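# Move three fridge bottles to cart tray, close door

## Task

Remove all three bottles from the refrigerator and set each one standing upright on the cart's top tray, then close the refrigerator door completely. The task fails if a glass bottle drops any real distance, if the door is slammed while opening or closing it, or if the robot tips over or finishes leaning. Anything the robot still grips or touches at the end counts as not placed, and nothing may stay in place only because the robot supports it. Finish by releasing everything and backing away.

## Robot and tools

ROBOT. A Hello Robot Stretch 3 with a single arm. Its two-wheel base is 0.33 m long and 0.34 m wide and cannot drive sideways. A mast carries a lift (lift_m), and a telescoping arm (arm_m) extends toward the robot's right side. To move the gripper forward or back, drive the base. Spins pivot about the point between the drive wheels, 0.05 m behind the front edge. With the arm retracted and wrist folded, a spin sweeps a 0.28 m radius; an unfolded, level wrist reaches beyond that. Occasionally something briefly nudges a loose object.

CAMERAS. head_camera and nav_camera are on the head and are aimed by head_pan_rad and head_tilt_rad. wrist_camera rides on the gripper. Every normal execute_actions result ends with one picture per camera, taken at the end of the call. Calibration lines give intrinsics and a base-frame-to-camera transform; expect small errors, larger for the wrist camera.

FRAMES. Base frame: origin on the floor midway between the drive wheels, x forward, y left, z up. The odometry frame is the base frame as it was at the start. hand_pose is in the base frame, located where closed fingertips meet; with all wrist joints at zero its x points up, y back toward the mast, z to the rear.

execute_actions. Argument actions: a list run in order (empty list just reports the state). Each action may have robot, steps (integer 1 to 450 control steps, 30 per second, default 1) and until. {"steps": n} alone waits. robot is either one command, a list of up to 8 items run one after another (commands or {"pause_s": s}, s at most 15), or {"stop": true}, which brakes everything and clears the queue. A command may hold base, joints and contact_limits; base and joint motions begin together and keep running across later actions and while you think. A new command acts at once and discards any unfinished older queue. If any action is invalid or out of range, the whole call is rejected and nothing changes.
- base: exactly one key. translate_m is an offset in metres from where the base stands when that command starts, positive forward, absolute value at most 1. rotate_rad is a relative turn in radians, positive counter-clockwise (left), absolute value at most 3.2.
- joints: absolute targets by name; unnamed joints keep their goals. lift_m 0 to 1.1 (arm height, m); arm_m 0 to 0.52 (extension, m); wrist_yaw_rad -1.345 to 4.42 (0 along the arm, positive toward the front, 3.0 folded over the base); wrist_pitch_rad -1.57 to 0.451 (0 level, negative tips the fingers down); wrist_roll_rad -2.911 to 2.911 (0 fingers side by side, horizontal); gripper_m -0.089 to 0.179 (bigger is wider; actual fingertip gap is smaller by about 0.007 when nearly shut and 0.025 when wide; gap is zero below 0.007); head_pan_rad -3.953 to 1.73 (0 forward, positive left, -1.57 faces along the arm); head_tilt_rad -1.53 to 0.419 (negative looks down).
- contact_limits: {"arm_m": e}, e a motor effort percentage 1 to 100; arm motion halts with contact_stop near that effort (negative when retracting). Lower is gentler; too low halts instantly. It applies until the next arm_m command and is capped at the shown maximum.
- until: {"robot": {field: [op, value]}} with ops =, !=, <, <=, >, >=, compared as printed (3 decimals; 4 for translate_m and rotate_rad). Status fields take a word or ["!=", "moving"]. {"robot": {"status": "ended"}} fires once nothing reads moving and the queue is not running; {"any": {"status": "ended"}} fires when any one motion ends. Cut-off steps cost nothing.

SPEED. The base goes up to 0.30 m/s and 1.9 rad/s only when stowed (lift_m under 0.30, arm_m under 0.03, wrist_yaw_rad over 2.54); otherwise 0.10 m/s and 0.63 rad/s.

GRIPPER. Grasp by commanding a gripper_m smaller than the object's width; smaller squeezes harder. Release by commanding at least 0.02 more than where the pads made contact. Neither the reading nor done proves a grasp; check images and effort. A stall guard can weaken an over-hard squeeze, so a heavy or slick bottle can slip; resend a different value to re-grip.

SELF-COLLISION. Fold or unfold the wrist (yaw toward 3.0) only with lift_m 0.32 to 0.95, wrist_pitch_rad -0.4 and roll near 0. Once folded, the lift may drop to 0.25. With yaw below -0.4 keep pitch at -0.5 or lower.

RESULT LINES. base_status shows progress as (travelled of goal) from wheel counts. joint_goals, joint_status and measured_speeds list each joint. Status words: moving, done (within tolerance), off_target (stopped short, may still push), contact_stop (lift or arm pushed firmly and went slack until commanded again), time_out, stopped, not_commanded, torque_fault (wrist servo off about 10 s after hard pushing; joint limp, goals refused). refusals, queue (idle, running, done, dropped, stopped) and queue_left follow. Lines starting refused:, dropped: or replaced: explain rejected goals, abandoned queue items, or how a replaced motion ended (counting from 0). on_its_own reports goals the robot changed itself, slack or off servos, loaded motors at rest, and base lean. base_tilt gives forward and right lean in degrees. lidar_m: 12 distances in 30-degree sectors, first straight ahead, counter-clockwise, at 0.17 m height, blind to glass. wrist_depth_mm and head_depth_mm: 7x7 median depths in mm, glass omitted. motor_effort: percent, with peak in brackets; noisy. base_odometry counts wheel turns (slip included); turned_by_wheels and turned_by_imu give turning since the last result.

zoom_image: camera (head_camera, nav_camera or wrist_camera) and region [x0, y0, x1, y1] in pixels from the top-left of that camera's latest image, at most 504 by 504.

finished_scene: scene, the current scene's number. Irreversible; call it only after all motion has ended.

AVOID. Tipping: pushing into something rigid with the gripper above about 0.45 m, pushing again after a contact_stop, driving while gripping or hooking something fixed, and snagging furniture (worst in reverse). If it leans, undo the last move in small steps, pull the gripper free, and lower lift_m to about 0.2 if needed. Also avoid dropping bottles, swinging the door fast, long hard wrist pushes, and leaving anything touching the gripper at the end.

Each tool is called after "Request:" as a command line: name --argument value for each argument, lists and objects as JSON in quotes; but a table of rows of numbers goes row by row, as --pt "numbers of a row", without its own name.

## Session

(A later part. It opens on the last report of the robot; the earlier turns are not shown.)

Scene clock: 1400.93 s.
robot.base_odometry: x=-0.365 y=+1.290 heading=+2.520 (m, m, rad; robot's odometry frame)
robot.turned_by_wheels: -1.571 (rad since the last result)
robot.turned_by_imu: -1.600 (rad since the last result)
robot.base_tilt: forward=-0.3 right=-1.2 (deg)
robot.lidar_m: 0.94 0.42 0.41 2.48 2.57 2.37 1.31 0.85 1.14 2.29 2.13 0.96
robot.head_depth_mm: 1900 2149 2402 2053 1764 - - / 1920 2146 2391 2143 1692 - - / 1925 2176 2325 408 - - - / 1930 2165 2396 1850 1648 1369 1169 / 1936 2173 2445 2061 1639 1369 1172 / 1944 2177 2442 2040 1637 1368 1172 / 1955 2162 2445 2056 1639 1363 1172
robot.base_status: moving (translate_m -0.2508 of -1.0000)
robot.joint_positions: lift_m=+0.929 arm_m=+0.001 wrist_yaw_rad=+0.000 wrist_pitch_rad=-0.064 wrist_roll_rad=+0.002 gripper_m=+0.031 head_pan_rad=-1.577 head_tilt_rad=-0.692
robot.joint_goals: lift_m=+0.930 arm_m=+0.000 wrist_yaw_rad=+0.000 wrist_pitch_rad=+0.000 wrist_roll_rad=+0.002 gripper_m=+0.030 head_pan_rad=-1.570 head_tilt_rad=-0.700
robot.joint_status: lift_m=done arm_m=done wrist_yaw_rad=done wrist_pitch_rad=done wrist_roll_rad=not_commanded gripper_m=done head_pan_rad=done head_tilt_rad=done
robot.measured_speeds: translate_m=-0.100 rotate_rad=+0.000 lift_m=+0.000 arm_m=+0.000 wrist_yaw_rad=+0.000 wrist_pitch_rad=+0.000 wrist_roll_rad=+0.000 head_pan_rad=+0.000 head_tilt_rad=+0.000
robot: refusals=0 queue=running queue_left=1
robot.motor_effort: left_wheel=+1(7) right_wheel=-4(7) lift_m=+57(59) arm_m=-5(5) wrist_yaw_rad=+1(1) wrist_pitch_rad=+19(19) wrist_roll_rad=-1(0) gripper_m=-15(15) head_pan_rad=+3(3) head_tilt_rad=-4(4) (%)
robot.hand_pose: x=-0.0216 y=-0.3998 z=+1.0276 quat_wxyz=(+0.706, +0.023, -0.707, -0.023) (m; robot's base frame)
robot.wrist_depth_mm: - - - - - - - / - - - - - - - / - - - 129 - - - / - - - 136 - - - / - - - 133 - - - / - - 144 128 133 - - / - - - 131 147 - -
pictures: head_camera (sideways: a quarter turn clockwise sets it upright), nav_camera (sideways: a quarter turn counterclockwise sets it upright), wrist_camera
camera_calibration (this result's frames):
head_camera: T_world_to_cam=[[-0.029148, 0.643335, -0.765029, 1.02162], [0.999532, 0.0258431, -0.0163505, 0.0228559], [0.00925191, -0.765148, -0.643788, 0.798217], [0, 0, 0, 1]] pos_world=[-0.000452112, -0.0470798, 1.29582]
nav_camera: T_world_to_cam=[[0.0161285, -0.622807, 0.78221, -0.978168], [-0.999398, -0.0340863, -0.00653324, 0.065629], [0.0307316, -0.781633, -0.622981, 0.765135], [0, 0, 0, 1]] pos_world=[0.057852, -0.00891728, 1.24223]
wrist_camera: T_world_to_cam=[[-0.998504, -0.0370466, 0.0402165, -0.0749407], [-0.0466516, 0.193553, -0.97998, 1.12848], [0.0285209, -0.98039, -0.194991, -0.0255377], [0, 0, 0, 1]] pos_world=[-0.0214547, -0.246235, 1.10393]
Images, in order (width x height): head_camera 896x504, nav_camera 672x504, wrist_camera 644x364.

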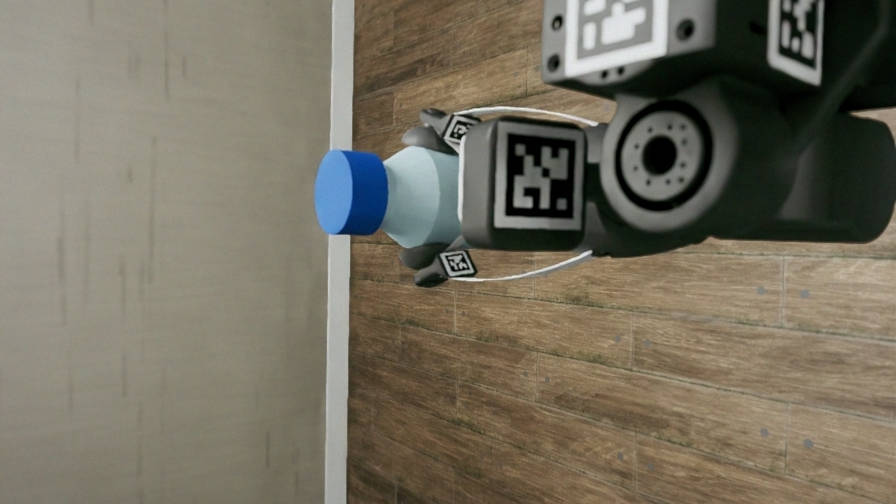

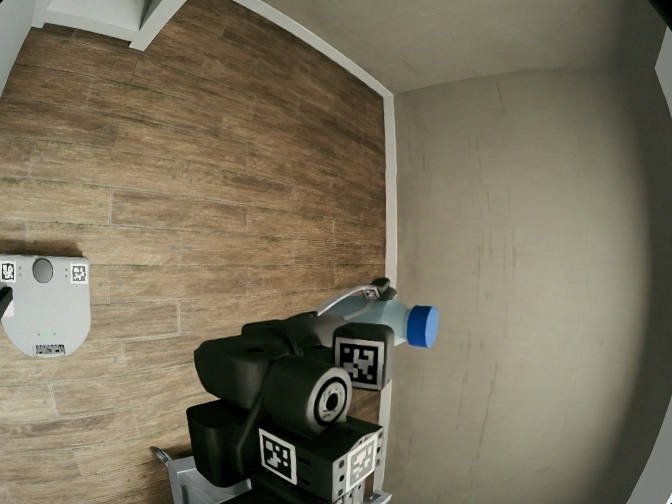

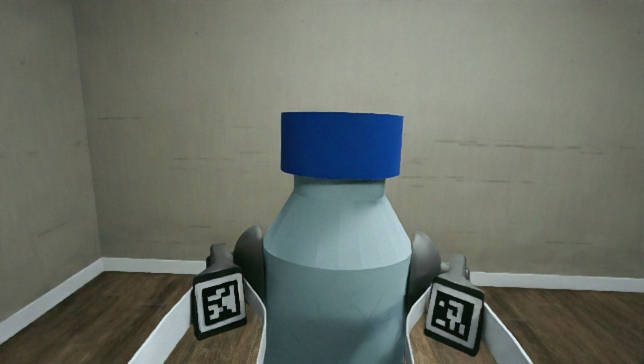

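Request:
execute_actions --actions '[{"steps": 450, "until": {"robot": {"status": "ended"}}}, {"robot": {"joints": {"arm_m": 0.32, "head_pan_rad": -1.75, "head_tilt_rad": -0.6}}, "steps": 200, "until": {"robot": {"status": "ended"}}}]'

Scene clock: 1418.67 s.
robot.base_odometry: x=+0.651 y=+0.562 heading=+2.520 (m, m, rad; robot's odometry frame)
robot.turned_by_wheels: +0.000 (rad since the last result)
robot.turned_by_imu: -0.001 (rad since the last result)
robot.base_tilt: forward=-0.2 right=-0.7 (deg)
robot.lidar_m: 1.56 2.82 2.58 2.03 1.48 1.08 1.05 1.08 0.34 0.34 0.36 0.53
robot.head_depth_mm: 1969 2094 2166 2131 - - 1218 / 2002 2207 2458 - 1720 1411 1216 / 1990 2195 2362 2150 1621 542 1162 / 1937 2167 - 841 690 529 771 / 1923 2099 698 856 689 526 773 / 1879 2084 2361 825 688 522 771 / 1867 2061 2296 822 689 518 773
robot.base_status: done (translate_m -0.5000 of -0.5000)
robot.joint_positions: lift_m=+0.929 arm_m=+0.320 wrist_yaw_rad=+0.000 wrist_pitch_rad=-0.064 wrist_roll_rad=+0.002 gripper_m=+0.031 head_pan_rad=-1.743 head_tilt_rad=-0.606
robot.joint_goals: lift_m=+0.930 arm_m=+0.320 wrist_yaw_rad=+0.000 wrist_pitch_rad=+0.000 wrist_roll_rad=+0.002 gripper_m=+0.030 head_pan_rad=-1.750 head_tilt_rad=-0.600
robot.joint_status: lift_m=done arm_m=done wrist_yaw_rad=done wrist_pitch_rad=done wrist_roll_rad=not_commanded gripper_m=done head_pan_rad=done head_tilt_rad=done
robot.measured_speeds: translate_m=+0.000 rotate_rad=+0.000 lift_m=+0.000 arm_m=+0.000 wrist_yaw_rad=+0.000 wrist_pitch_rad=+0.000 wrist_roll_rad=+0.000 head_pan_rad=+0.000 head_tilt_rad=+0.000
robot: refusals=0 queue=done queue_left=0
robot.motor_effort: left_wheel=+2(4) right_wheel=-2(5) lift_m=+57(56) arm_m=+3(5) wrist_yaw_rad=+0(0) wrist_pitch_rad=+19(19) wrist_roll_rad=+0(0) gripper_m=-15(15) head_pan_rad=-3(16) head_tilt_rad=+2(11) (%)
robot.hand_pose: x=-0.0216 y=-0.7189 z=+1.0276 quat_wxyz=(+0.706, +0.023, -0.707, -0.023) (m; robot's base frame)
robot.wrist_depth_mm: - - - - - - - / - - - - - - - / - - - 129 - - - / - - - 136 - - - / - - - 133 - - - / - - 144 128 133 - - / - - - 132 147 - -
pictures: head_camera (sideways: a quarter turn clockwise sets it upright), nav_camera (sideways: a quarter turn counterclockwise sets it upright), wrist_camera
camera_calibration (this result's frames):
head_camera: T_world_to_cam=[[0.06615, 0.572715, -0.817081, 1.08889], [0.989764, -0.141441, -0.0190094, 0.0263791], [-0.126455, -0.807461, -0.576209, 0.711132], [0, 0, 0, 1]] pos_world=[-0.00821267, -0.0456816, 1.29998]
nav_camera: T_world_to_cam=[[-0.0753536, -0.548944, 0.832455, -1.04311], [-0.991325, 0.131396, -0.00308819, 0.0610952], [-0.107686, -0.825467, -0.554084, 0.676348], [0, 0, 0, 1]] pos_world=[0.0547961, -0.0223365, 1.24329]
wrist_camera: T_world_to_cam=[[-0.998504, -0.0370466, 0.0402165, -0.0867611], [-0.0466516, 0.193553, -0.97998, 1.19024], [0.0285209, -0.98039, -0.194991, -0.338349], [0, 0, 0, 1]] pos_world=[-0.0214547, -0.565303, 1.10393]
Images, in order (width x height): head_camera 896x504, nav_camera 672x504, wrist_camera 644x364.

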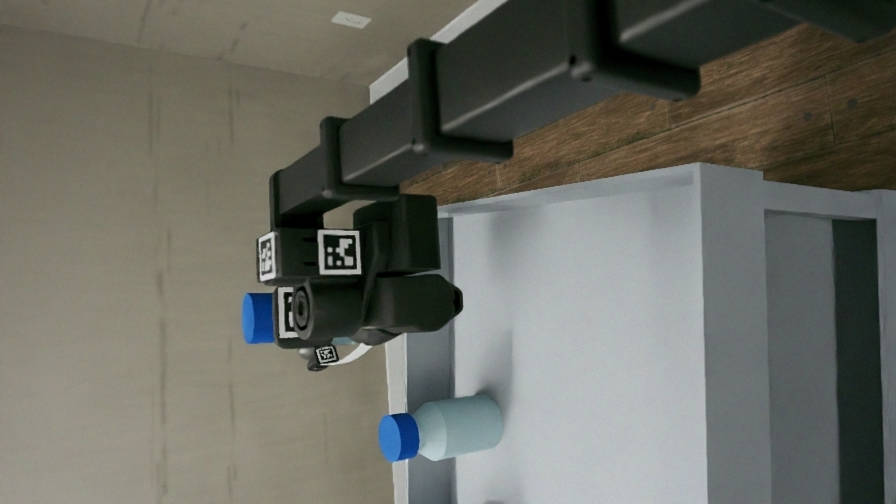

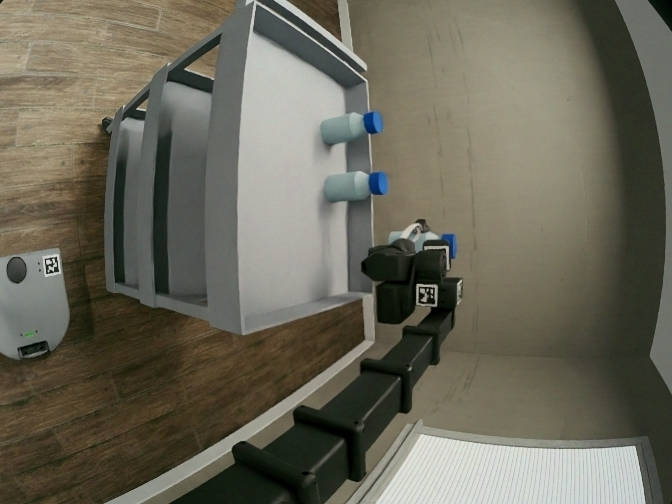

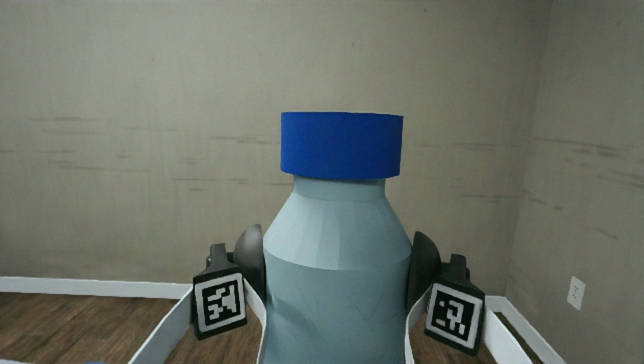

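Request:
zoom_image --camera "head_camera" --region '[380, 130, 800, 480]'

Request:
zoom_image --camera "nav_camera" --region '[200, 90, 500, 400]'

Region (380, 130, 800, 480) of head_camera's 896x504 image, scaled by 1.200, with more detail than that image has.

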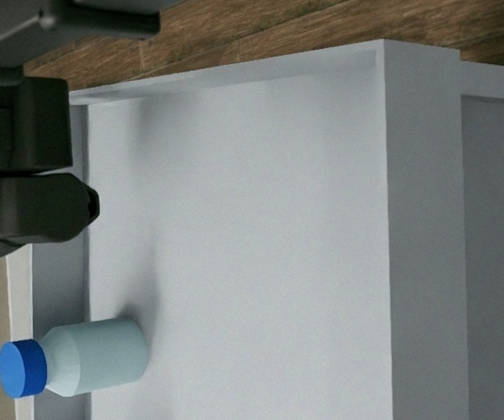

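Region (200, 90, 500, 400) of nav_camera's 672x504 image, scaled by 1.626, with more detail than that image has; it fills the left 488 columns of this view, and the rest is white.

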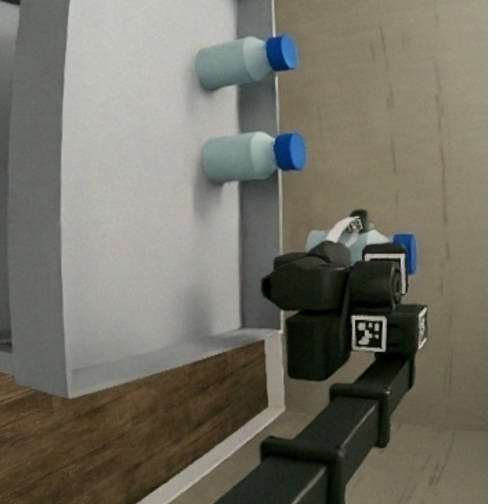

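Request:
execute_actions --actions '[{"robot": {"base": {"translate_m": 0.055}, "joints": {"wrist_yaw_rad": -0.12}}, "steps": 150, "until": {"robot": {"status": "ended"}}}, {"robot": {"joints": {"lift_m": 0.84, "wrist_pitch_rad": 0.045}}, "steps": 200, "until": {"robot": {"lift_m_status": ["!=", "moving"]}}}, {"steps": 10}]'

Scene clock: 1539.20 s.
robot.base_odometry: x=+0.606 y=+0.594 heading=+2.520 (m, m, rad; robot's odometry frame)
robot.turned_by_wheels: +0.000 (rad since the last result)
robot.turned_by_imu: +0.000 (rad since the last result)
robot.base_tilt: forward=-0.2 right=-0.7 (deg)
robot.lidar_m: 1.50 2.76 2.58 2.03 1.55 1.14 1.10 1.13 0.35 0.34 0.37 0.54
robot.head_depth_mm: 2017 2173 2300 2216 1784 1546 - / 2003 2235 2518 2315 - - 1164 / 1965 2185 2471 - 679 577 740 / 1952 2159 2343 - 680 538 774 / 1932 2134 2318 867 677 534 775 / 1891 2089 2340 788 689 532 771 / 1868 2072 2297 858 687 528 770
robot.base_status: done (translate_m +0.0550 of +0.0550)
robot.joint_positions: lift_m=+0.840 arm_m=+0.320 wrist_yaw_rad=-0.119 wrist_pitch_rad=-0.024 wrist_roll_rad=+0.002 gripper_m=+0.031 head_pan_rad=-1.743 head_tilt_rad=-0.606
robot.joint_goals: lift_m=+0.840 arm_m=+0.320 wrist_yaw_rad=-0.120 wrist_pitch_rad=+0.045 wrist_roll_rad=+0.002 gripper_m=+0.030 head_pan_rad=-1.750 head_tilt_rad=-0.600
robot.joint_status: lift_m=done arm_m=done wrist_yaw_rad=done wrist_pitch_rad=off_target wrist_roll_rad=not_commanded gripper_m=done head_pan_rad=done head_tilt_rad=done
robot.measured_speeds: translate_m=+0.000 rotate_rad=+0.000 lift_m=+0.000 arm_m=+0.000 wrist_yaw_rad=+0.000 wrist_pitch_rad=+0.000 wrist_roll_rad=+0.000 head_pan_rad=+0.000 head_tilt_rad=+0.000
robot: refusals=0 queue=dropped queue_left=0
robot.motor_effort: left_wheel=+1(8) right_wheel=-2(3) lift_m=+24(56) arm_m=+2(3) wrist_yaw_rad=+0(4) wrist_pitch_rad=+21(23) wrist_roll_rad=+0(0) gripper_m=-15(16) head_pan_rad=-3(3) head_tilt_rad=+2(3) (%)
robot.hand_pose: x=-0.0519 y=-0.7185 z=+0.9488 quat_wxyz=(+0.705, -0.033, -0.707, -0.051) (m; robot's base frame)
robot.wrist_depth_mm: - - - - - - - / - - - - - - - / - - - 129 - - - / - - - 136 - - - / - - - 133 - - - / 166 - 145 128 133 - - / 136 158 254 131 147 254 -
pictures: head_camera (sideways: a quarter turn clockwise sets it upright), nav_camera (sideways: a quarter turn counterclockwise sets it upright), wrist_camera
camera_calibration (this result's frames):
head_camera: T_world_to_cam=[[0.06615, 0.572715, -0.817081, 1.08889], [0.989764, -0.141441, -0.0190094, 0.0263791], [-0.126455, -0.80746, -0.576209, 0.711132], [0, 0, 0, 1]] pos_world=[-0.00821267, -0.0456816, 1.29998]
nav_camera: T_world_to_cam=[[-0.0753536, -0.548944, 0.832455, -1.04311], [-0.991325, 0.131396, -0.0030882, 0.0610952], [-0.107686, -0.825467, -0.554084, 0.676348], [0, 0, 0, 1]] pos_world=[0.0547961, -0.0223364, 1.24329]
wrist_camera: T_world_to_cam=[[-0.995651, 0.0833246, 0.0416706, -0.0286115], [-0.0279977, 0.158993, -0.986883, 1.09426], [-0.088857, -0.983757, -0.155969, -0.397961], [0, 0, 0, 1]] pos_world=[-0.0332118, -0.563093, 1.01903]
Images, in order (width x height): head_camera 896x504, nav_camera 672x504, wrist_camera 644x364.

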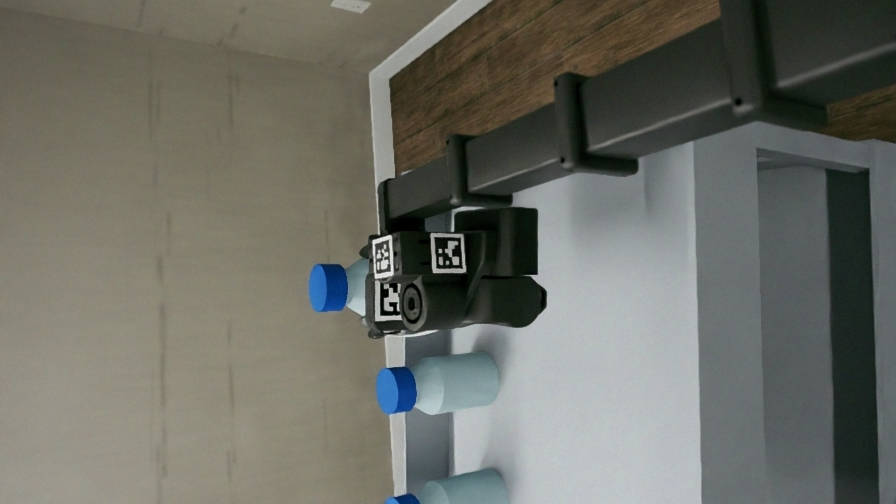

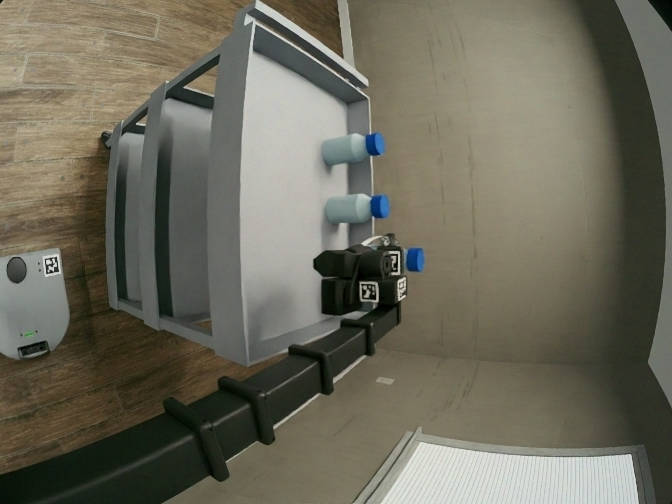

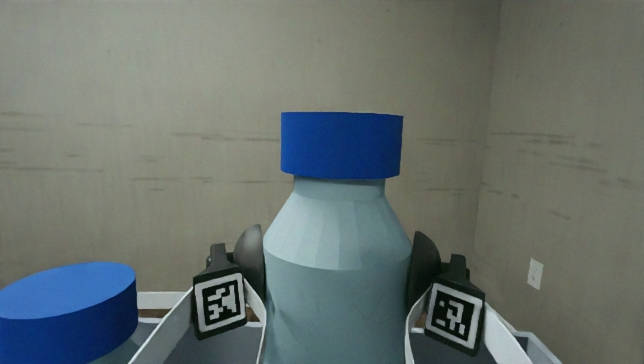

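Request:
execute_actions --actions '[{"robot": {"joints": {"lift_m": 0.785}}, "steps": 200, "until": {"robot": {"lift_m_status": ["!=", "moving"]}}}, {"steps": 8}]'

Scene clock: 1555.47 s.
robot.base_odometry: x=+0.606 y=+0.594 heading=+2.520 (m, m, rad; robot's odometry frame)
robot.turned_by_wheels: +0.000 (rad since the last result)
robot.turned_by_imu: +0.000 (rad since the last result)
robot.base_tilt: forward=-0.2 right=-0.7 (deg)
robot.lidar_m: 1.50 2.77 2.58 2.03 1.56 1.15 1.10 1.14 0.35 0.34 0.37 0.54
robot.head_depth_mm: 1992 2175 2309 2218 1783 1447 - / 2001 2219 2521 2309 1771 - - / 1974 2175 2445 890 - 549 740 / 1946 2148 2387 852 647 538 773 / 1927 2132 2355 862 670 535 773 / 1885 2086 2351 792 688 531 771 / 1860 2086 2293 857 689 528 773
robot.base_status: done (translate_m +0.0550 of +0.0550)
robot.joint_positions: lift_m=+0.785 arm_m=+0.320 wrist_yaw_rad=-0.119 wrist_pitch_rad=-0.023 wrist_roll_rad=+0.002 gripper_m=+0.031 head_pan_rad=-1.743 head_tilt_rad=-0.606
robot.joint_goals: lift_m=+0.785 arm_m=+0.320 wrist_yaw_rad=-0.120 wrist_pitch_rad=+0.045 wrist_roll_rad=+0.002 gripper_m=+0.030 head_pan_rad=-1.750 head_tilt_rad=-0.600
robot.joint_status: lift_m=done arm_m=done wrist_yaw_rad=done wrist_pitch_rad=off_target wrist_roll_rad=not_commanded gripper_m=done head_pan_rad=done head_tilt_rad=done
robot.measured_speeds: translate_m=+0.000 rotate_rad=+0.000 lift_m=+0.000 arm_m=+0.000 wrist_yaw_rad=+0.000 wrist_pitch_rad=+0.000 wrist_roll_rad=+0.000 head_pan_rad=+0.000 head_tilt_rad=+0.000
robot: refusals=0 queue=done queue_left=0
robot.motor_effort: left_wheel=+2(2) right_wheel=-2(2) lift_m=+25(27) arm_m=+3(3) wrist_yaw_rad=+0(0) wrist_pitch_rad=+20(20) wrist_roll_rad=+0(0) gripper_m=-16(15) head_pan_rad=-3(3) head_tilt_rad=+3(2) (%)
robot.hand_pose: x=-0.0519 y=-0.7185 z=+0.8940 quat_wxyz=(+0.705, -0.034, -0.707, -0.051) (m; robot's base frame)
robot.wrist_depth_mm: - - - - - - - / - - - - - - - / - - - 129 - - - / 142 - - 136 - - - / 135 - - 133 - - - / 134 156 144 128 133 243 - / 131 147 250 131 146 247 187
pictures: head_camera (sideways: a quarter turn clockwise sets it upright), nav_camera (sideways: a quarter turn counterclockwise sets it upright), wrist_camera
camera_calibration (this result's frames):
head_camera: T_world_to_cam=[[0.0661499, 0.572715, -0.817081, 1.08889], [0.989764, -0.141441, -0.0190094, 0.0263791], [-0.126455, -0.80746, -0.576209, 0.711132], [0, 0, 0, 1]] pos_world=[-0.00821266, -0.0456816, 1.29998]
nav_camera: T_world_to_cam=[[-0.0753536, -0.548944, 0.832455, -1.04311], [-0.991325, 0.131396, -0.0030882, 0.0610952], [-0.107686, -0.825467, -0.554084, 0.676348], [0, 0, 0, 1]] pos_world=[0.0547961, -0.0223364, 1.24329]
wrist_camera: T_world_to_cam=[[-0.995647, 0.0833586, 0.0417006, -0.0263315], [-0.0280961, 0.158174, -0.987012, 1.03972], [-0.0888718, -0.983886, -0.155143, -0.407363], [0, 0, 0, 1]] pos_world=[-0.0332077, -0.563061, 0.964118]
Images, in order (width x height): head_camera 896x504, nav_camera 672x504, wrist_camera 644x364.

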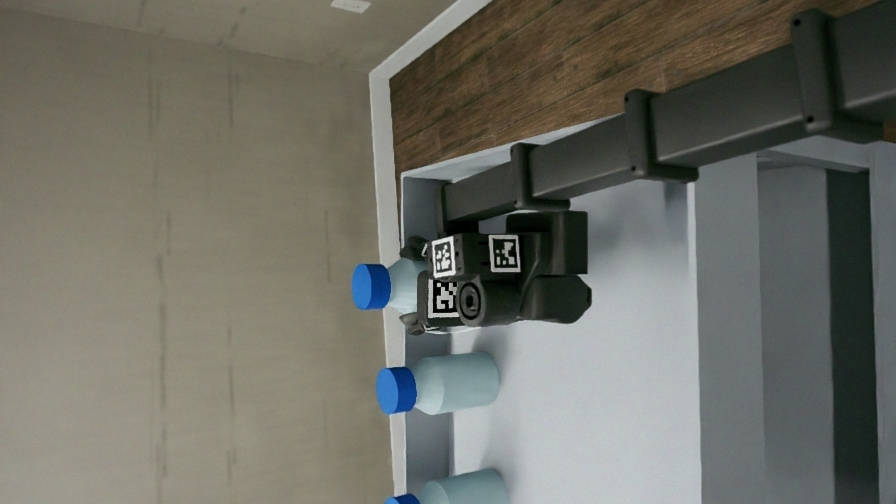

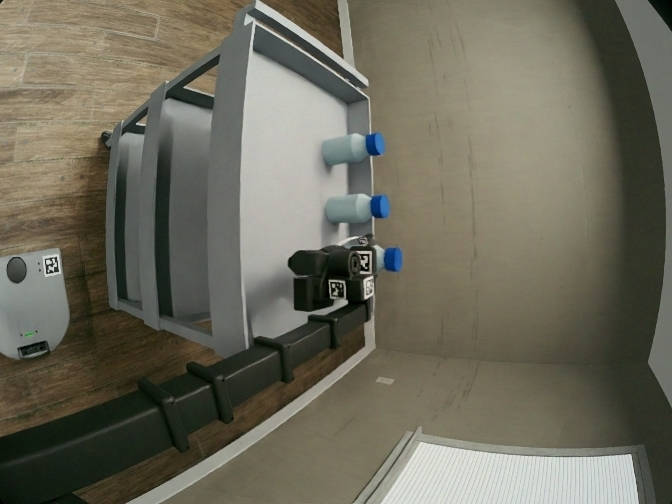

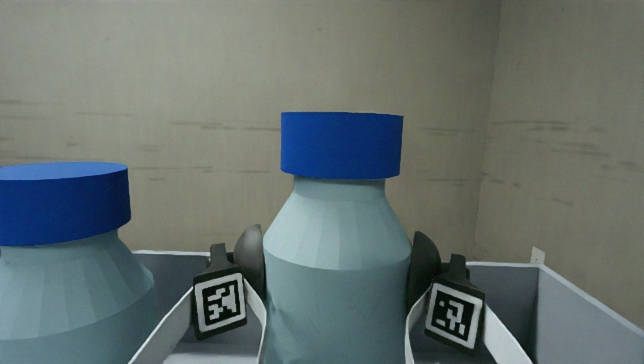

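Request:
execute_actions --actions '[{"robot": {"joints": {"lift_m": 0.762}}, "steps": 100, "until": {"robot": {"lift_m_status": ["!=", "moving"]}}}, {"steps": 8}]'

Scene clock: 1576.03 s.
robot.base_odometry: x=+0.606 y=+0.594 heading=+2.520 (m, m, rad; robot's odometry frame)
robot.turned_by_wheels: +0.000 (rad since the last result)
robot.turned_by_imu: +0.000 (rad since the last result)
robot.base_tilt: forward=-0.2 right=-0.7 (deg)
robot.lidar_m: 1.51 2.76 2.57 2.02 1.56 1.15 1.10 1.14 0.35 0.34 0.37 0.54
robot.head_depth_mm: 2008 2166 2291 2216 1770 1449 1245 / 1998 2224 2502 2315 1788 1490 - / 1977 2182 2460 889 - 574 757 / 1962 2159 2393 868 646 538 773 / 1919 2137 2364 863 668 535 773 / 1903 2085 2347 789 688 531 770 / 1864 2061 2292 856 688 527 770
robot.base_status: done (translate_m +0.0550 of +0.0550)
robot.joint_positions: lift_m=+0.762 arm_m=+0.320 wrist_yaw_rad=-0.119 wrist_pitch_rad=-0.023 wrist_roll_rad=+0.002 gripper_m=+0.031 head_pan_rad=-1.743 head_tilt_rad=-0.606
robot.joint_goals: lift_m=+0.762 arm_m=+0.320 wrist_yaw_rad=-0.120 wrist_pitch_rad=+0.045 wrist_roll_rad=+0.002 gripper_m=+0.030 head_pan_rad=-1.750 head_tilt_rad=-0.600
robot.joint_status: lift_m=done arm_m=done wrist_yaw_rad=done wrist_pitch_rad=off_target wrist_roll_rad=not_commanded gripper_m=done head_pan_rad=done head_tilt_rad=done
robot.measured_speeds: translate_m=+0.000 rotate_rad=+0.000 lift_m=+0.000 arm_m=+0.000 wrist_yaw_rad=+0.000 wrist_pitch_rad=+0.000 wrist_roll_rad=+0.000 head_pan_rad=+0.000 head_tilt_rad=+0.000
robot: refusals=0 queue=done queue_left=0
robot.motor_effort: left_wheel=+1(2) right_wheel=-2(2) lift_m=+24(24) arm_m=+2(3) wrist_yaw_rad=+0(0) wrist_pitch_rad=+20(20) wrist_roll_rad=+0(0) gripper_m=-16(16) head_pan_rad=-3(3) head_tilt_rad=+2(2) (%)
robot.hand_pose: x=-0.0519 y=-0.7185 z=+0.8711 quat_wxyz=(+0.705, -0.034, -0.707, -0.051) (m; robot's base frame)
robot.wrist_depth_mm: - - - - - - - / - - - - - - - / 131 - - 129 - - - / 133 - - 135 - - - / 132 157 241 133 237 239 - / 128 152 145 129 133 240 198 / 130 147 214 131 147 231 187
pictures: head_camera (sideways: a quarter turn clockwise sets it upright), nav_camera (sideways: a quarter turn counterclockwise sets it upright), wrist_camera
camera_calibration (this result's frames):
head_camera: T_world_to_cam=[[0.06615, 0.572715, -0.817081, 1.08889], [0.989764, -0.141441, -0.0190094, 0.0263791], [-0.126455, -0.80746, -0.576209, 0.711132], [0, 0, 0, 1]] pos_world=[-0.00821267, -0.0456816, 1.29998]
nav_camera: T_world_to_cam=[[-0.0753536, -0.548944, 0.832455, -1.04311], [-0.991325, 0.131396, -0.0030882, 0.0610952], [-0.107686, -0.825467, -0.554084, 0.676348], [0, 0, 0, 1]] pos_world=[0.0547961, -0.0223364, 1.24329]
wrist_camera: T_world_to_cam=[[-0.995646, 0.0833679, 0.0417086, -0.0253754], [-0.0281228, 0.157951, -0.987046, 1.01695], [-0.0888759, -0.983921, -0.154919, -0.411149], [0, 0, 0, 1]] pos_world=[-0.0332066, -0.563052, 0.941143]
Images, in order (width x height): head_camera 896x504, nav_camera 672x504, wrist_camera 644x364.

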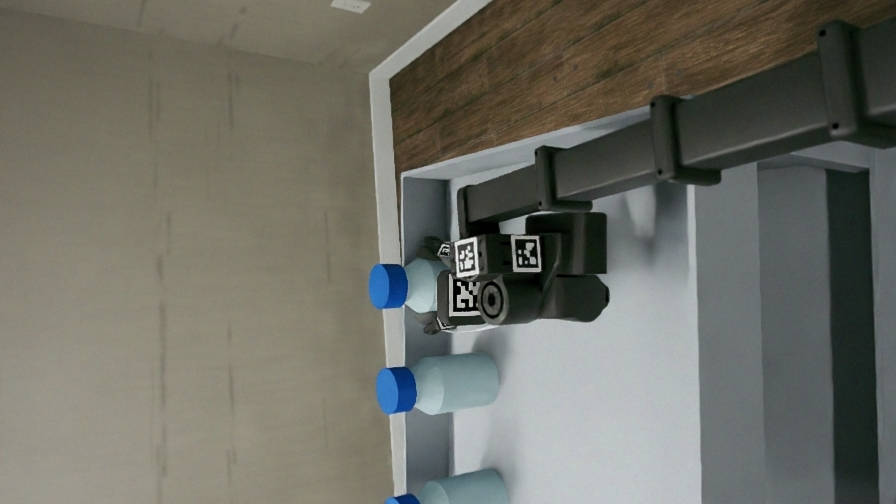

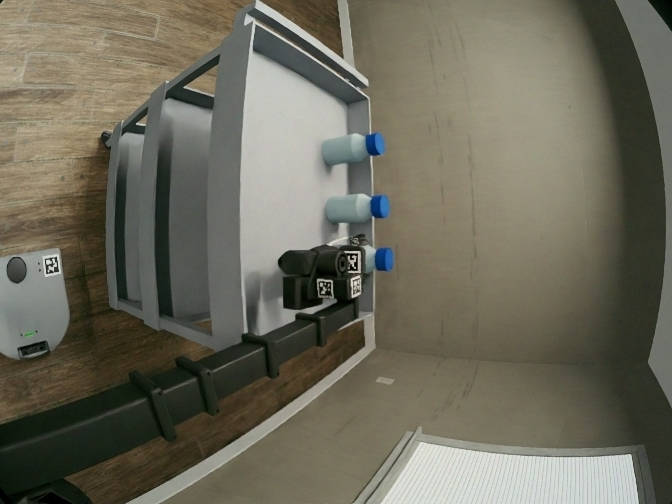

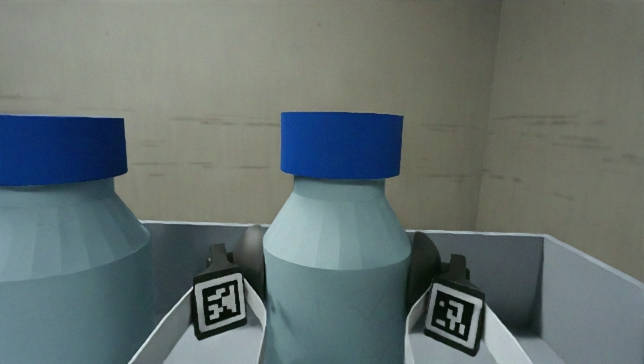

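Request:
execute_actions --actions '[{"robot": {"joints": {"lift_m": 0.755}}, "steps": 100, "until": {"robot": {"lift_m_status": ["!=", "moving"]}}}, {"steps": 8}]'

Scene clock: 1583.80 s.
robot.base_odometry: x=+0.606 y=+0.594 heading=+2.520 (m, m, rad; robot's odometry frame)
robot.turned_by_wheels: +0.000 (rad since the last result)
robot.turned_by_imu: +0.000 (rad since the last result)
robot.base_tilt: forward=-0.2 right=-0.7 (deg)
robot.lidar_m: 1.50 2.77 2.57 2.02 1.56 1.15 1.10 1.14 0.35 0.34 0.36 0.54
robot.head_depth_mm: 1984 2181 2291 2238 1789 1451 1240 / 2007 2229 2498 2300 1787 1483 - / 1970 2188 2442 888 - 577 758 / 1947 2147 2414 869 647 538 773 / 1933 2118 2393 865 666 534 773 / 1887 2091 2329 791 689 532 773 / 1868 2053 2303 857 688 528 770
robot.base_status: done (translate_m +0.0550 of +0.0550)
robot.joint_positions: lift_m=+0.755 arm_m=+0.320 wrist_yaw_rad=-0.119 wrist_pitch_rad=-0.014 wrist_roll_rad=+0.002 gripper_m=+0.031 head_pan_rad=-1.743 head_tilt_rad=-0.606
robot.joint_goals: lift_m=+0.755 arm_m=+0.320 wrist_yaw_rad=-0.120 wrist_pitch_rad=+0.045 wrist_roll_rad=+0.002 gripper_m=+0.030 head_pan_rad=-1.750 head_tilt_rad=-0.600
robot.joint_status: lift_m=done arm_m=done wrist_yaw_rad=done wrist_pitch_rad=off_target wrist_roll_rad=not_commanded gripper_m=done head_pan_rad=done head_tilt_rad=done
robot.measured_speeds: translate_m=+0.000 rotate_rad=+0.000 lift_m=+0.000 arm_m=+0.000 wrist_yaw_rad=+0.000 wrist_pitch_rad=+0.000 wrist_roll_rad=+0.000 head_pan_rad=+0.000 head_tilt_rad=+0.000
robot: refusals=0 queue=done queue_left=0
robot.motor_effort: left_wheel=+1(2) right_wheel=-2(2) lift_m=+22(24) arm_m=+3(3) wrist_yaw_rad=-1(0) wrist_pitch_rad=+17(20) wrist_roll_rad=+0(0) gripper_m=-16(15) head_pan_rad=-3(3) head_tilt_rad=+2(2) (%)
robot.hand_pose: x=-0.0519 y=-0.7188 z=+0.8666 quat_wxyz=(+0.705, -0.037, -0.707, -0.047) (m; robot's base frame)
robot.wrist_depth_mm: - - - - - - - / - - - - - - - / 128 - - 129 - - - / 132 - - 136 - - - / 130 153 240 133 237 239 - / 127 152 144 128 132 241 188 / 131 147 210 132 146 229 187
pictures: head_camera (sideways: a quarter turn clockwise sets it upright), nav_camera (sideways: a quarter turn counterclockwise sets it upright), wrist_camera
camera_calibration (this result's frames):
head_camera: T_world_to_cam=[[0.0661432, 0.572676, -0.817109, 1.08893], [0.989764, -0.141441, -0.0190108, 0.026381], [-0.12646, -0.807488, -0.57617, 0.711082], [0, 0, 0, 1]] pos_world=[-0.00821268, -0.0456817, 1.29998]
nav_camera: T_world_to_cam=[[-0.0753468, -0.548905, 0.832482, -1.04315], [-0.991325, 0.131396, -0.00308626, 0.0610927], [-0.107691, -0.825493, -0.554044, 0.676296], [0, 0, 0, 1]] pos_world=[0.0547956, -0.0223392, 1.24329]
wrist_camera: T_world_to_cam=[[-0.995599, 0.0837601, 0.042046, -0.025204], [-0.029237, 0.148666, -0.988455, 1.00702], [-0.0890439, -0.985334, -0.145563, -0.421252], [0, 0, 0, 1]] pos_world=[-0.0331609, -0.562672, 0.935132]
Images, in order (width x height): head_camera 896x504, nav_camera 672x504, wrist_camera 644x364.

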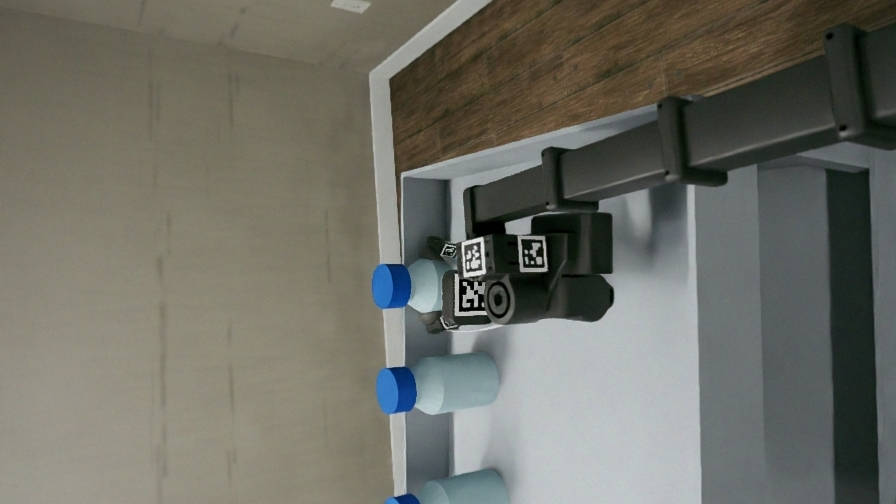

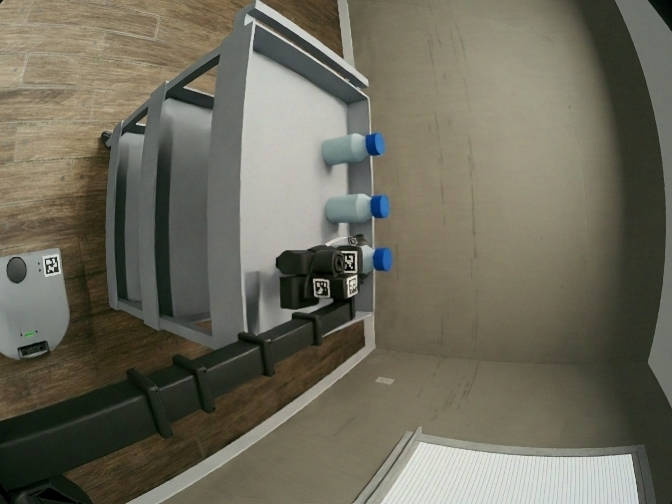

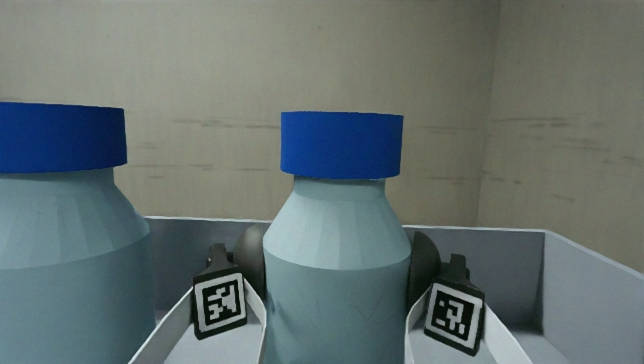

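Request:
execute_actions --actions '[{"robot": {"joints": {"lift_m": 0.751}}, "steps": 100, "until": {"robot": {"lift_m_status": ["!=", "moving"]}}}, {"steps": 8}, {"robot": {"joints": {"gripper_m": 0.118}}, "steps": 100, "until": {"robot": {"gripper_m_status": ["!=", "moving"]}}}, {"steps": 10}]'

Scene clock: 1591.50 s.
robot.base_odometry: x=+0.606 y=+0.594 heading=+2.520 (m, m, rad; robot's odometry frame)
robot.turned_by_wheels: +0.000 (rad since the last result)
robot.turned_by_imu: +0.000 (rad since the last result)
robot.base_tilt: forward=-0.2 right=-0.7 (deg)
robot.lidar_m: 1.51 2.76 2.57 2.03 1.55 1.14 1.10 1.14 0.35 0.34 0.37 0.54
robot.head_depth_mm: 1990 2182 2298 2243 1770 1450 1247 / 2012 2236 2519 2326 1746 1448 - / 1956 2201 2484 890 - 578 756 / 1956 2165 2421 861 - 539 772 / 1927 2119 2366 866 668 535 774 / 1889 2084 2338 786 689 530 771 / 1848 2054 2295 857 689 529 770
robot.base_status: done (translate_m +0.0550 of +0.0550)
robot.joint_positions: lift_m=+0.752 arm_m=+0.320 wrist_yaw_rad=-0.119 wrist_pitch_rad=+0.020 wrist_roll_rad=+0.002 gripper_m=+0.118 head_pan_rad=-1.743 head_tilt_rad=-0.606
robot.joint_goals: lift_m=+0.751 arm_m=+0.320 wrist_yaw_rad=-0.120 wrist_pitch_rad=+0.045 wrist_roll_rad=+0.002 gripper_m=+0.118 head_pan_rad=-1.750 head_tilt_rad=-0.600
robot.joint_status: lift_m=done arm_m=done wrist_yaw_rad=done wrist_pitch_rad=off_target wrist_roll_rad=not_commanded gripper_m=done head_pan_rad=done head_tilt_rad=done
robot.measured_speeds: translate_m=+0.000 rotate_rad=+0.000 lift_m=+0.000 arm_m=+0.000 wrist_yaw_rad=+0.000 wrist_pitch_rad=+0.000 wrist_roll_rad=+0.000 head_pan_rad=+0.000 head_tilt_rad=+0.000
robot: refusals=0 queue=done queue_left=0
robot.motor_effort: left_wheel=+1(1) right_wheel=-2(2) lift_m=+22(22) arm_m=+3(3) wrist_yaw_rad=-1(0) wrist_pitch_rad=+7(18) wrist_roll_rad=+0(0) gripper_m=+0(81) head_pan_rad=-3(3) head_tilt_rad=+2(2) (%)
robot.hand_pose: x=-0.0520 y=-0.7196 z=+0.8713 quat_wxyz=(+0.706, -0.049, -0.706, -0.035) (m; robot's base frame)
robot.wrist_depth_mm: - - - - - - - / - - - - - - - / 132 - - 136 - - - / 133 - - 136 - - - / 132 158 - 137 239 - - / 128 139 240 129 238 234 198 / 130 155 219 131 217 - 183
pictures: head_camera (sideways: a quarter turn clockwise sets it upright), nav_camera (sideways: a quarter turn counterclockwise sets it upright), wrist_camera
camera_calibration (this result's frames):
head_camera: T_world_to_cam=[[0.0661432, 0.572676, -0.817109, 1.08893], [0.989764, -0.141441, -0.0190108, 0.026381], [-0.12646, -0.807488, -0.57617, 0.711081], [0, 0, 0, 1]] pos_world=[-0.00821268, -0.0456817, 1.29998]
nav_camera: T_world_to_cam=[[-0.0753467, -0.548905, 0.832482, -1.04315], [-0.991325, 0.131396, -0.00308625, 0.0610927], [-0.107691, -0.825493, -0.554044, 0.676296], [0, 0, 0, 1]] pos_world=[0.0547956, -0.0223392, 1.24329]
wrist_camera: T_world_to_cam=[[-0.995426, 0.085195, 0.0432258, -0.0254174], [-0.0332477, 0.115243, -0.992781, 0.991338], [-0.0895614, -0.989677, -0.111884, -0.453842], [0, 0, 0, 1]] pos_world=[-0.0329882, -0.561236, 0.934502]
Images, in order (width x height): head_camera 896x504, nav_camera 672x504, wrist_camera 644x364.

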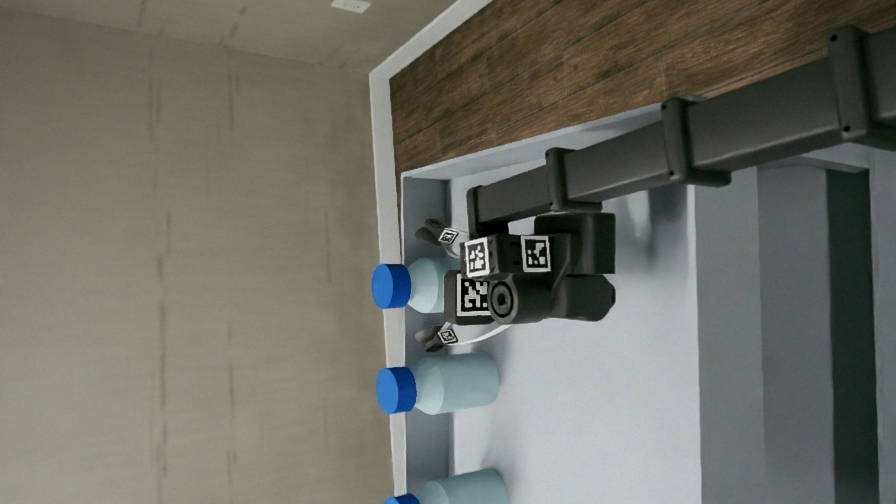

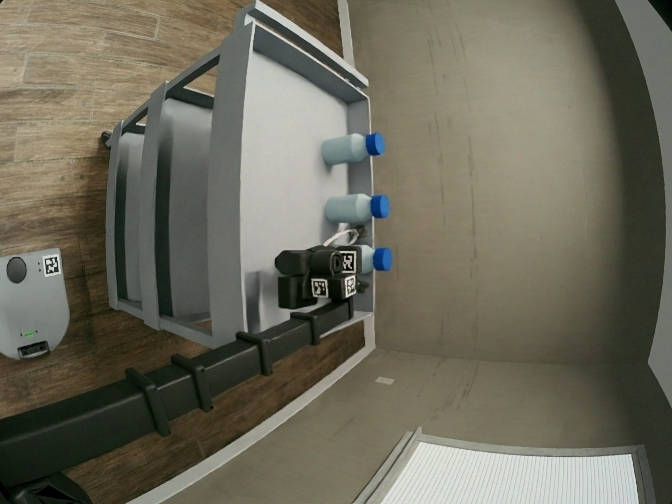

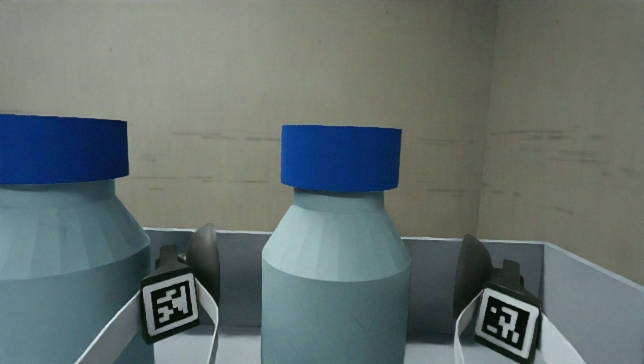

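Request:
execute_actions --actions '[{"robot": {"joints": {"lift_m": 0.93}}, "steps": 200, "until": {"robot": {"lift_m_status": ["!=", "moving"]}}}, {"robot": {"joints": {"arm_m": 0.0, "wrist_pitch_rad": 0.0, "wrist_yaw_rad": 0.0, "head_pan_rad": -1.57, "head_tilt_rad": -0.8}}, "steps": 200, "until": {"robot": {"status": "ended"}}}]'

Scene clock: 1605.40 s.
robot.base_odometry: x=+0.606 y=+0.594 heading=+2.520 (m, m, rad; robot's odometry frame)
robot.turned_by_wheels: +0.000 (rad since the last result)
robot.turned_by_imu: +0.001 (rad since the last result)
robot.base_tilt: forward=-0.2 right=-0.7 (deg)
robot.lidar_m: 1.51 2.77 2.57 2.03 1.55 1.15 1.10 1.14 0.35 0.34 0.37 0.54
robot.head_depth_mm: 1963 2242 2307 1842 - - - / 1961 2227 847 703 - - 1090 / 1968 2257 780 - - - 1072 / 1980 2272 833 715 573 840 1070 / 1981 2268 856 704 613 859 1093 / 1987 2224 792 704 586 857 1092 / 1975 2282 870 705 631 876 1110
robot.base_status: done (translate_m +0.0550 of +0.0550)
robot.joint_positions: lift_m=+0.929 arm_m=+0.001 wrist_yaw_rad=-0.001 wrist_pitch_rad=-0.018 wrist_roll_rad=+0.002 gripper_m=+0.118 head_pan_rad=-1.577 head_tilt_rad=-0.790
robot.joint_goals: lift_m=+0.930 arm_m=+0.000 wrist_yaw_rad=+0.000 wrist_pitch_rad=+0.000 wrist_roll_rad=+0.002 gripper_m=+0.118 head_pan_rad=-1.570 head_tilt_rad=-0.800
robot.joint_status: lift_m=done arm_m=done wrist_yaw_rad=done wrist_pitch_rad=done wrist_roll_rad=not_commanded gripper_m=done head_pan_rad=done head_tilt_rad=done
robot.measured_speeds: translate_m=+0.000 rotate_rad=+0.000 lift_m=+0.000 arm_m=+0.000 wrist_yaw_rad=+0.000 wrist_pitch_rad=+0.000 wrist_roll_rad=+0.000 head_pan_rad=+0.000 head_tilt_rad=+0.000
robot: refusals=0 queue=done queue_left=0
robot.motor_effort: left_wheel=+1(1) right_wheel=-2(2) lift_m=+53(55) arm_m=-4(6) wrist_yaw_rad=+0(2) wrist_pitch_rad=+5(8) wrist_roll_rad=+0(0) gripper_m=+0(0) head_pan_rad=+3(15) head_tilt_rad=-4(17) (%)
robot.hand_pose: x=-0.0217 y=-0.4015 z=+1.0395 quat_wxyz=(+0.707, +0.006, -0.708, -0.007) (m; robot's base frame)
robot.wrist_depth_mm: - - - - - - - / - - - - - - - / - - - - - - - / - - - - - - - / - - - - - - - / 554 626 549 496 573 - - / 493 473 490 489 514 - -
pictures: head_camera (sideways: a quarter turn clockwise sets it upright), nav_camera (sideways: a quarter turn counterclockwise sets it upright), wrist_camera
camera_calibration (this result's frames):
head_camera: T_world_to_cam=[[-0.0287053, 0.71551, -0.698012, 0.934274], [0.999541, 0.0272884, -0.013133, 0.0186652], [0.00965087, -0.698069, -0.715965, 0.892095], [0, 0, 0, 1]] pos_world=[-0.000447508, -0.0462477, 1.29109]
nav_camera: T_world_to_cam=[[0.0156752, -0.696772, 0.717122, -0.893332], [-0.999393, -0.0332393, -0.0104509, 0.0707282], [0.0311185, -0.716523, -0.696869, 0.861243], [0, 0, 0, 1]] pos_world=[0.0578878, -0.00299732, 1.24154]
wrist_camera: T_world_to_cam=[[-0.998517, -0.0347344, 0.0419116, -0.0764203], [-0.0466113, 0.147913, -0.987901, 1.13043], [0.0281149, -0.98839, -0.149313, -0.0754801], [0, 0, 0, 1]] pos_world=[-0.0214941, -0.244464, 1.10869]
Images, in order (width x height): head_camera 896x504, nav_camera 672x504, wrist_camera 644x364.

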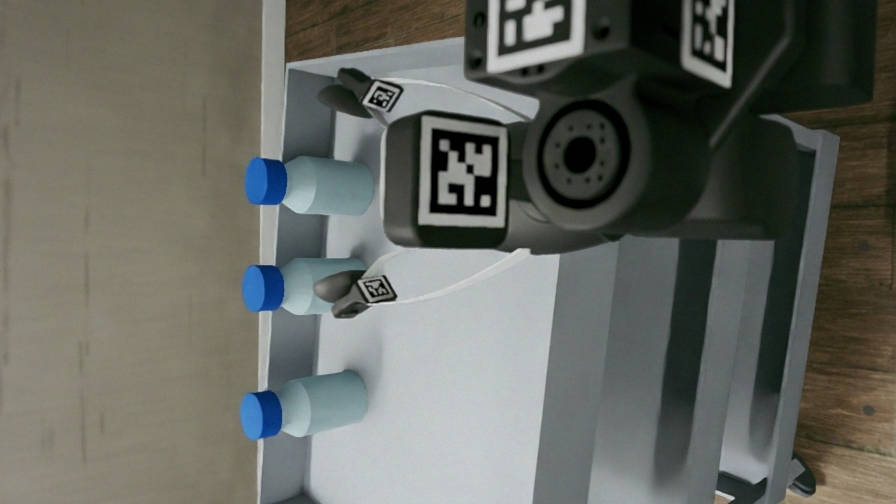

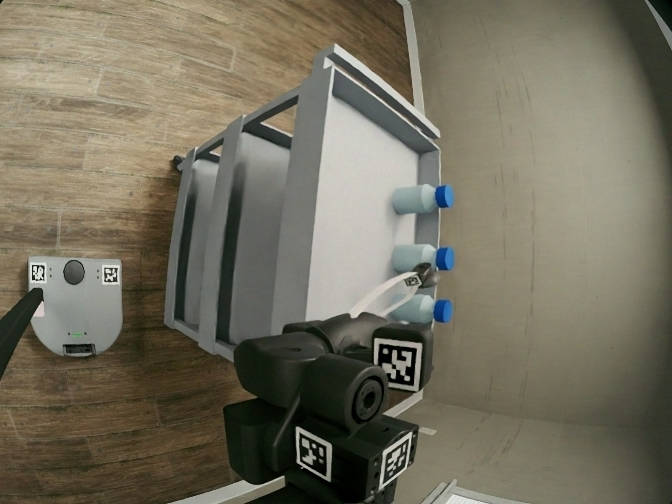

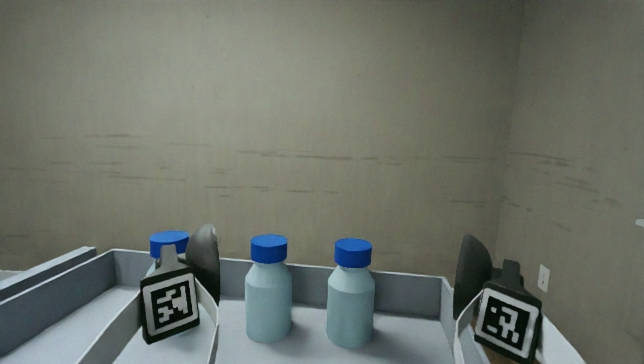

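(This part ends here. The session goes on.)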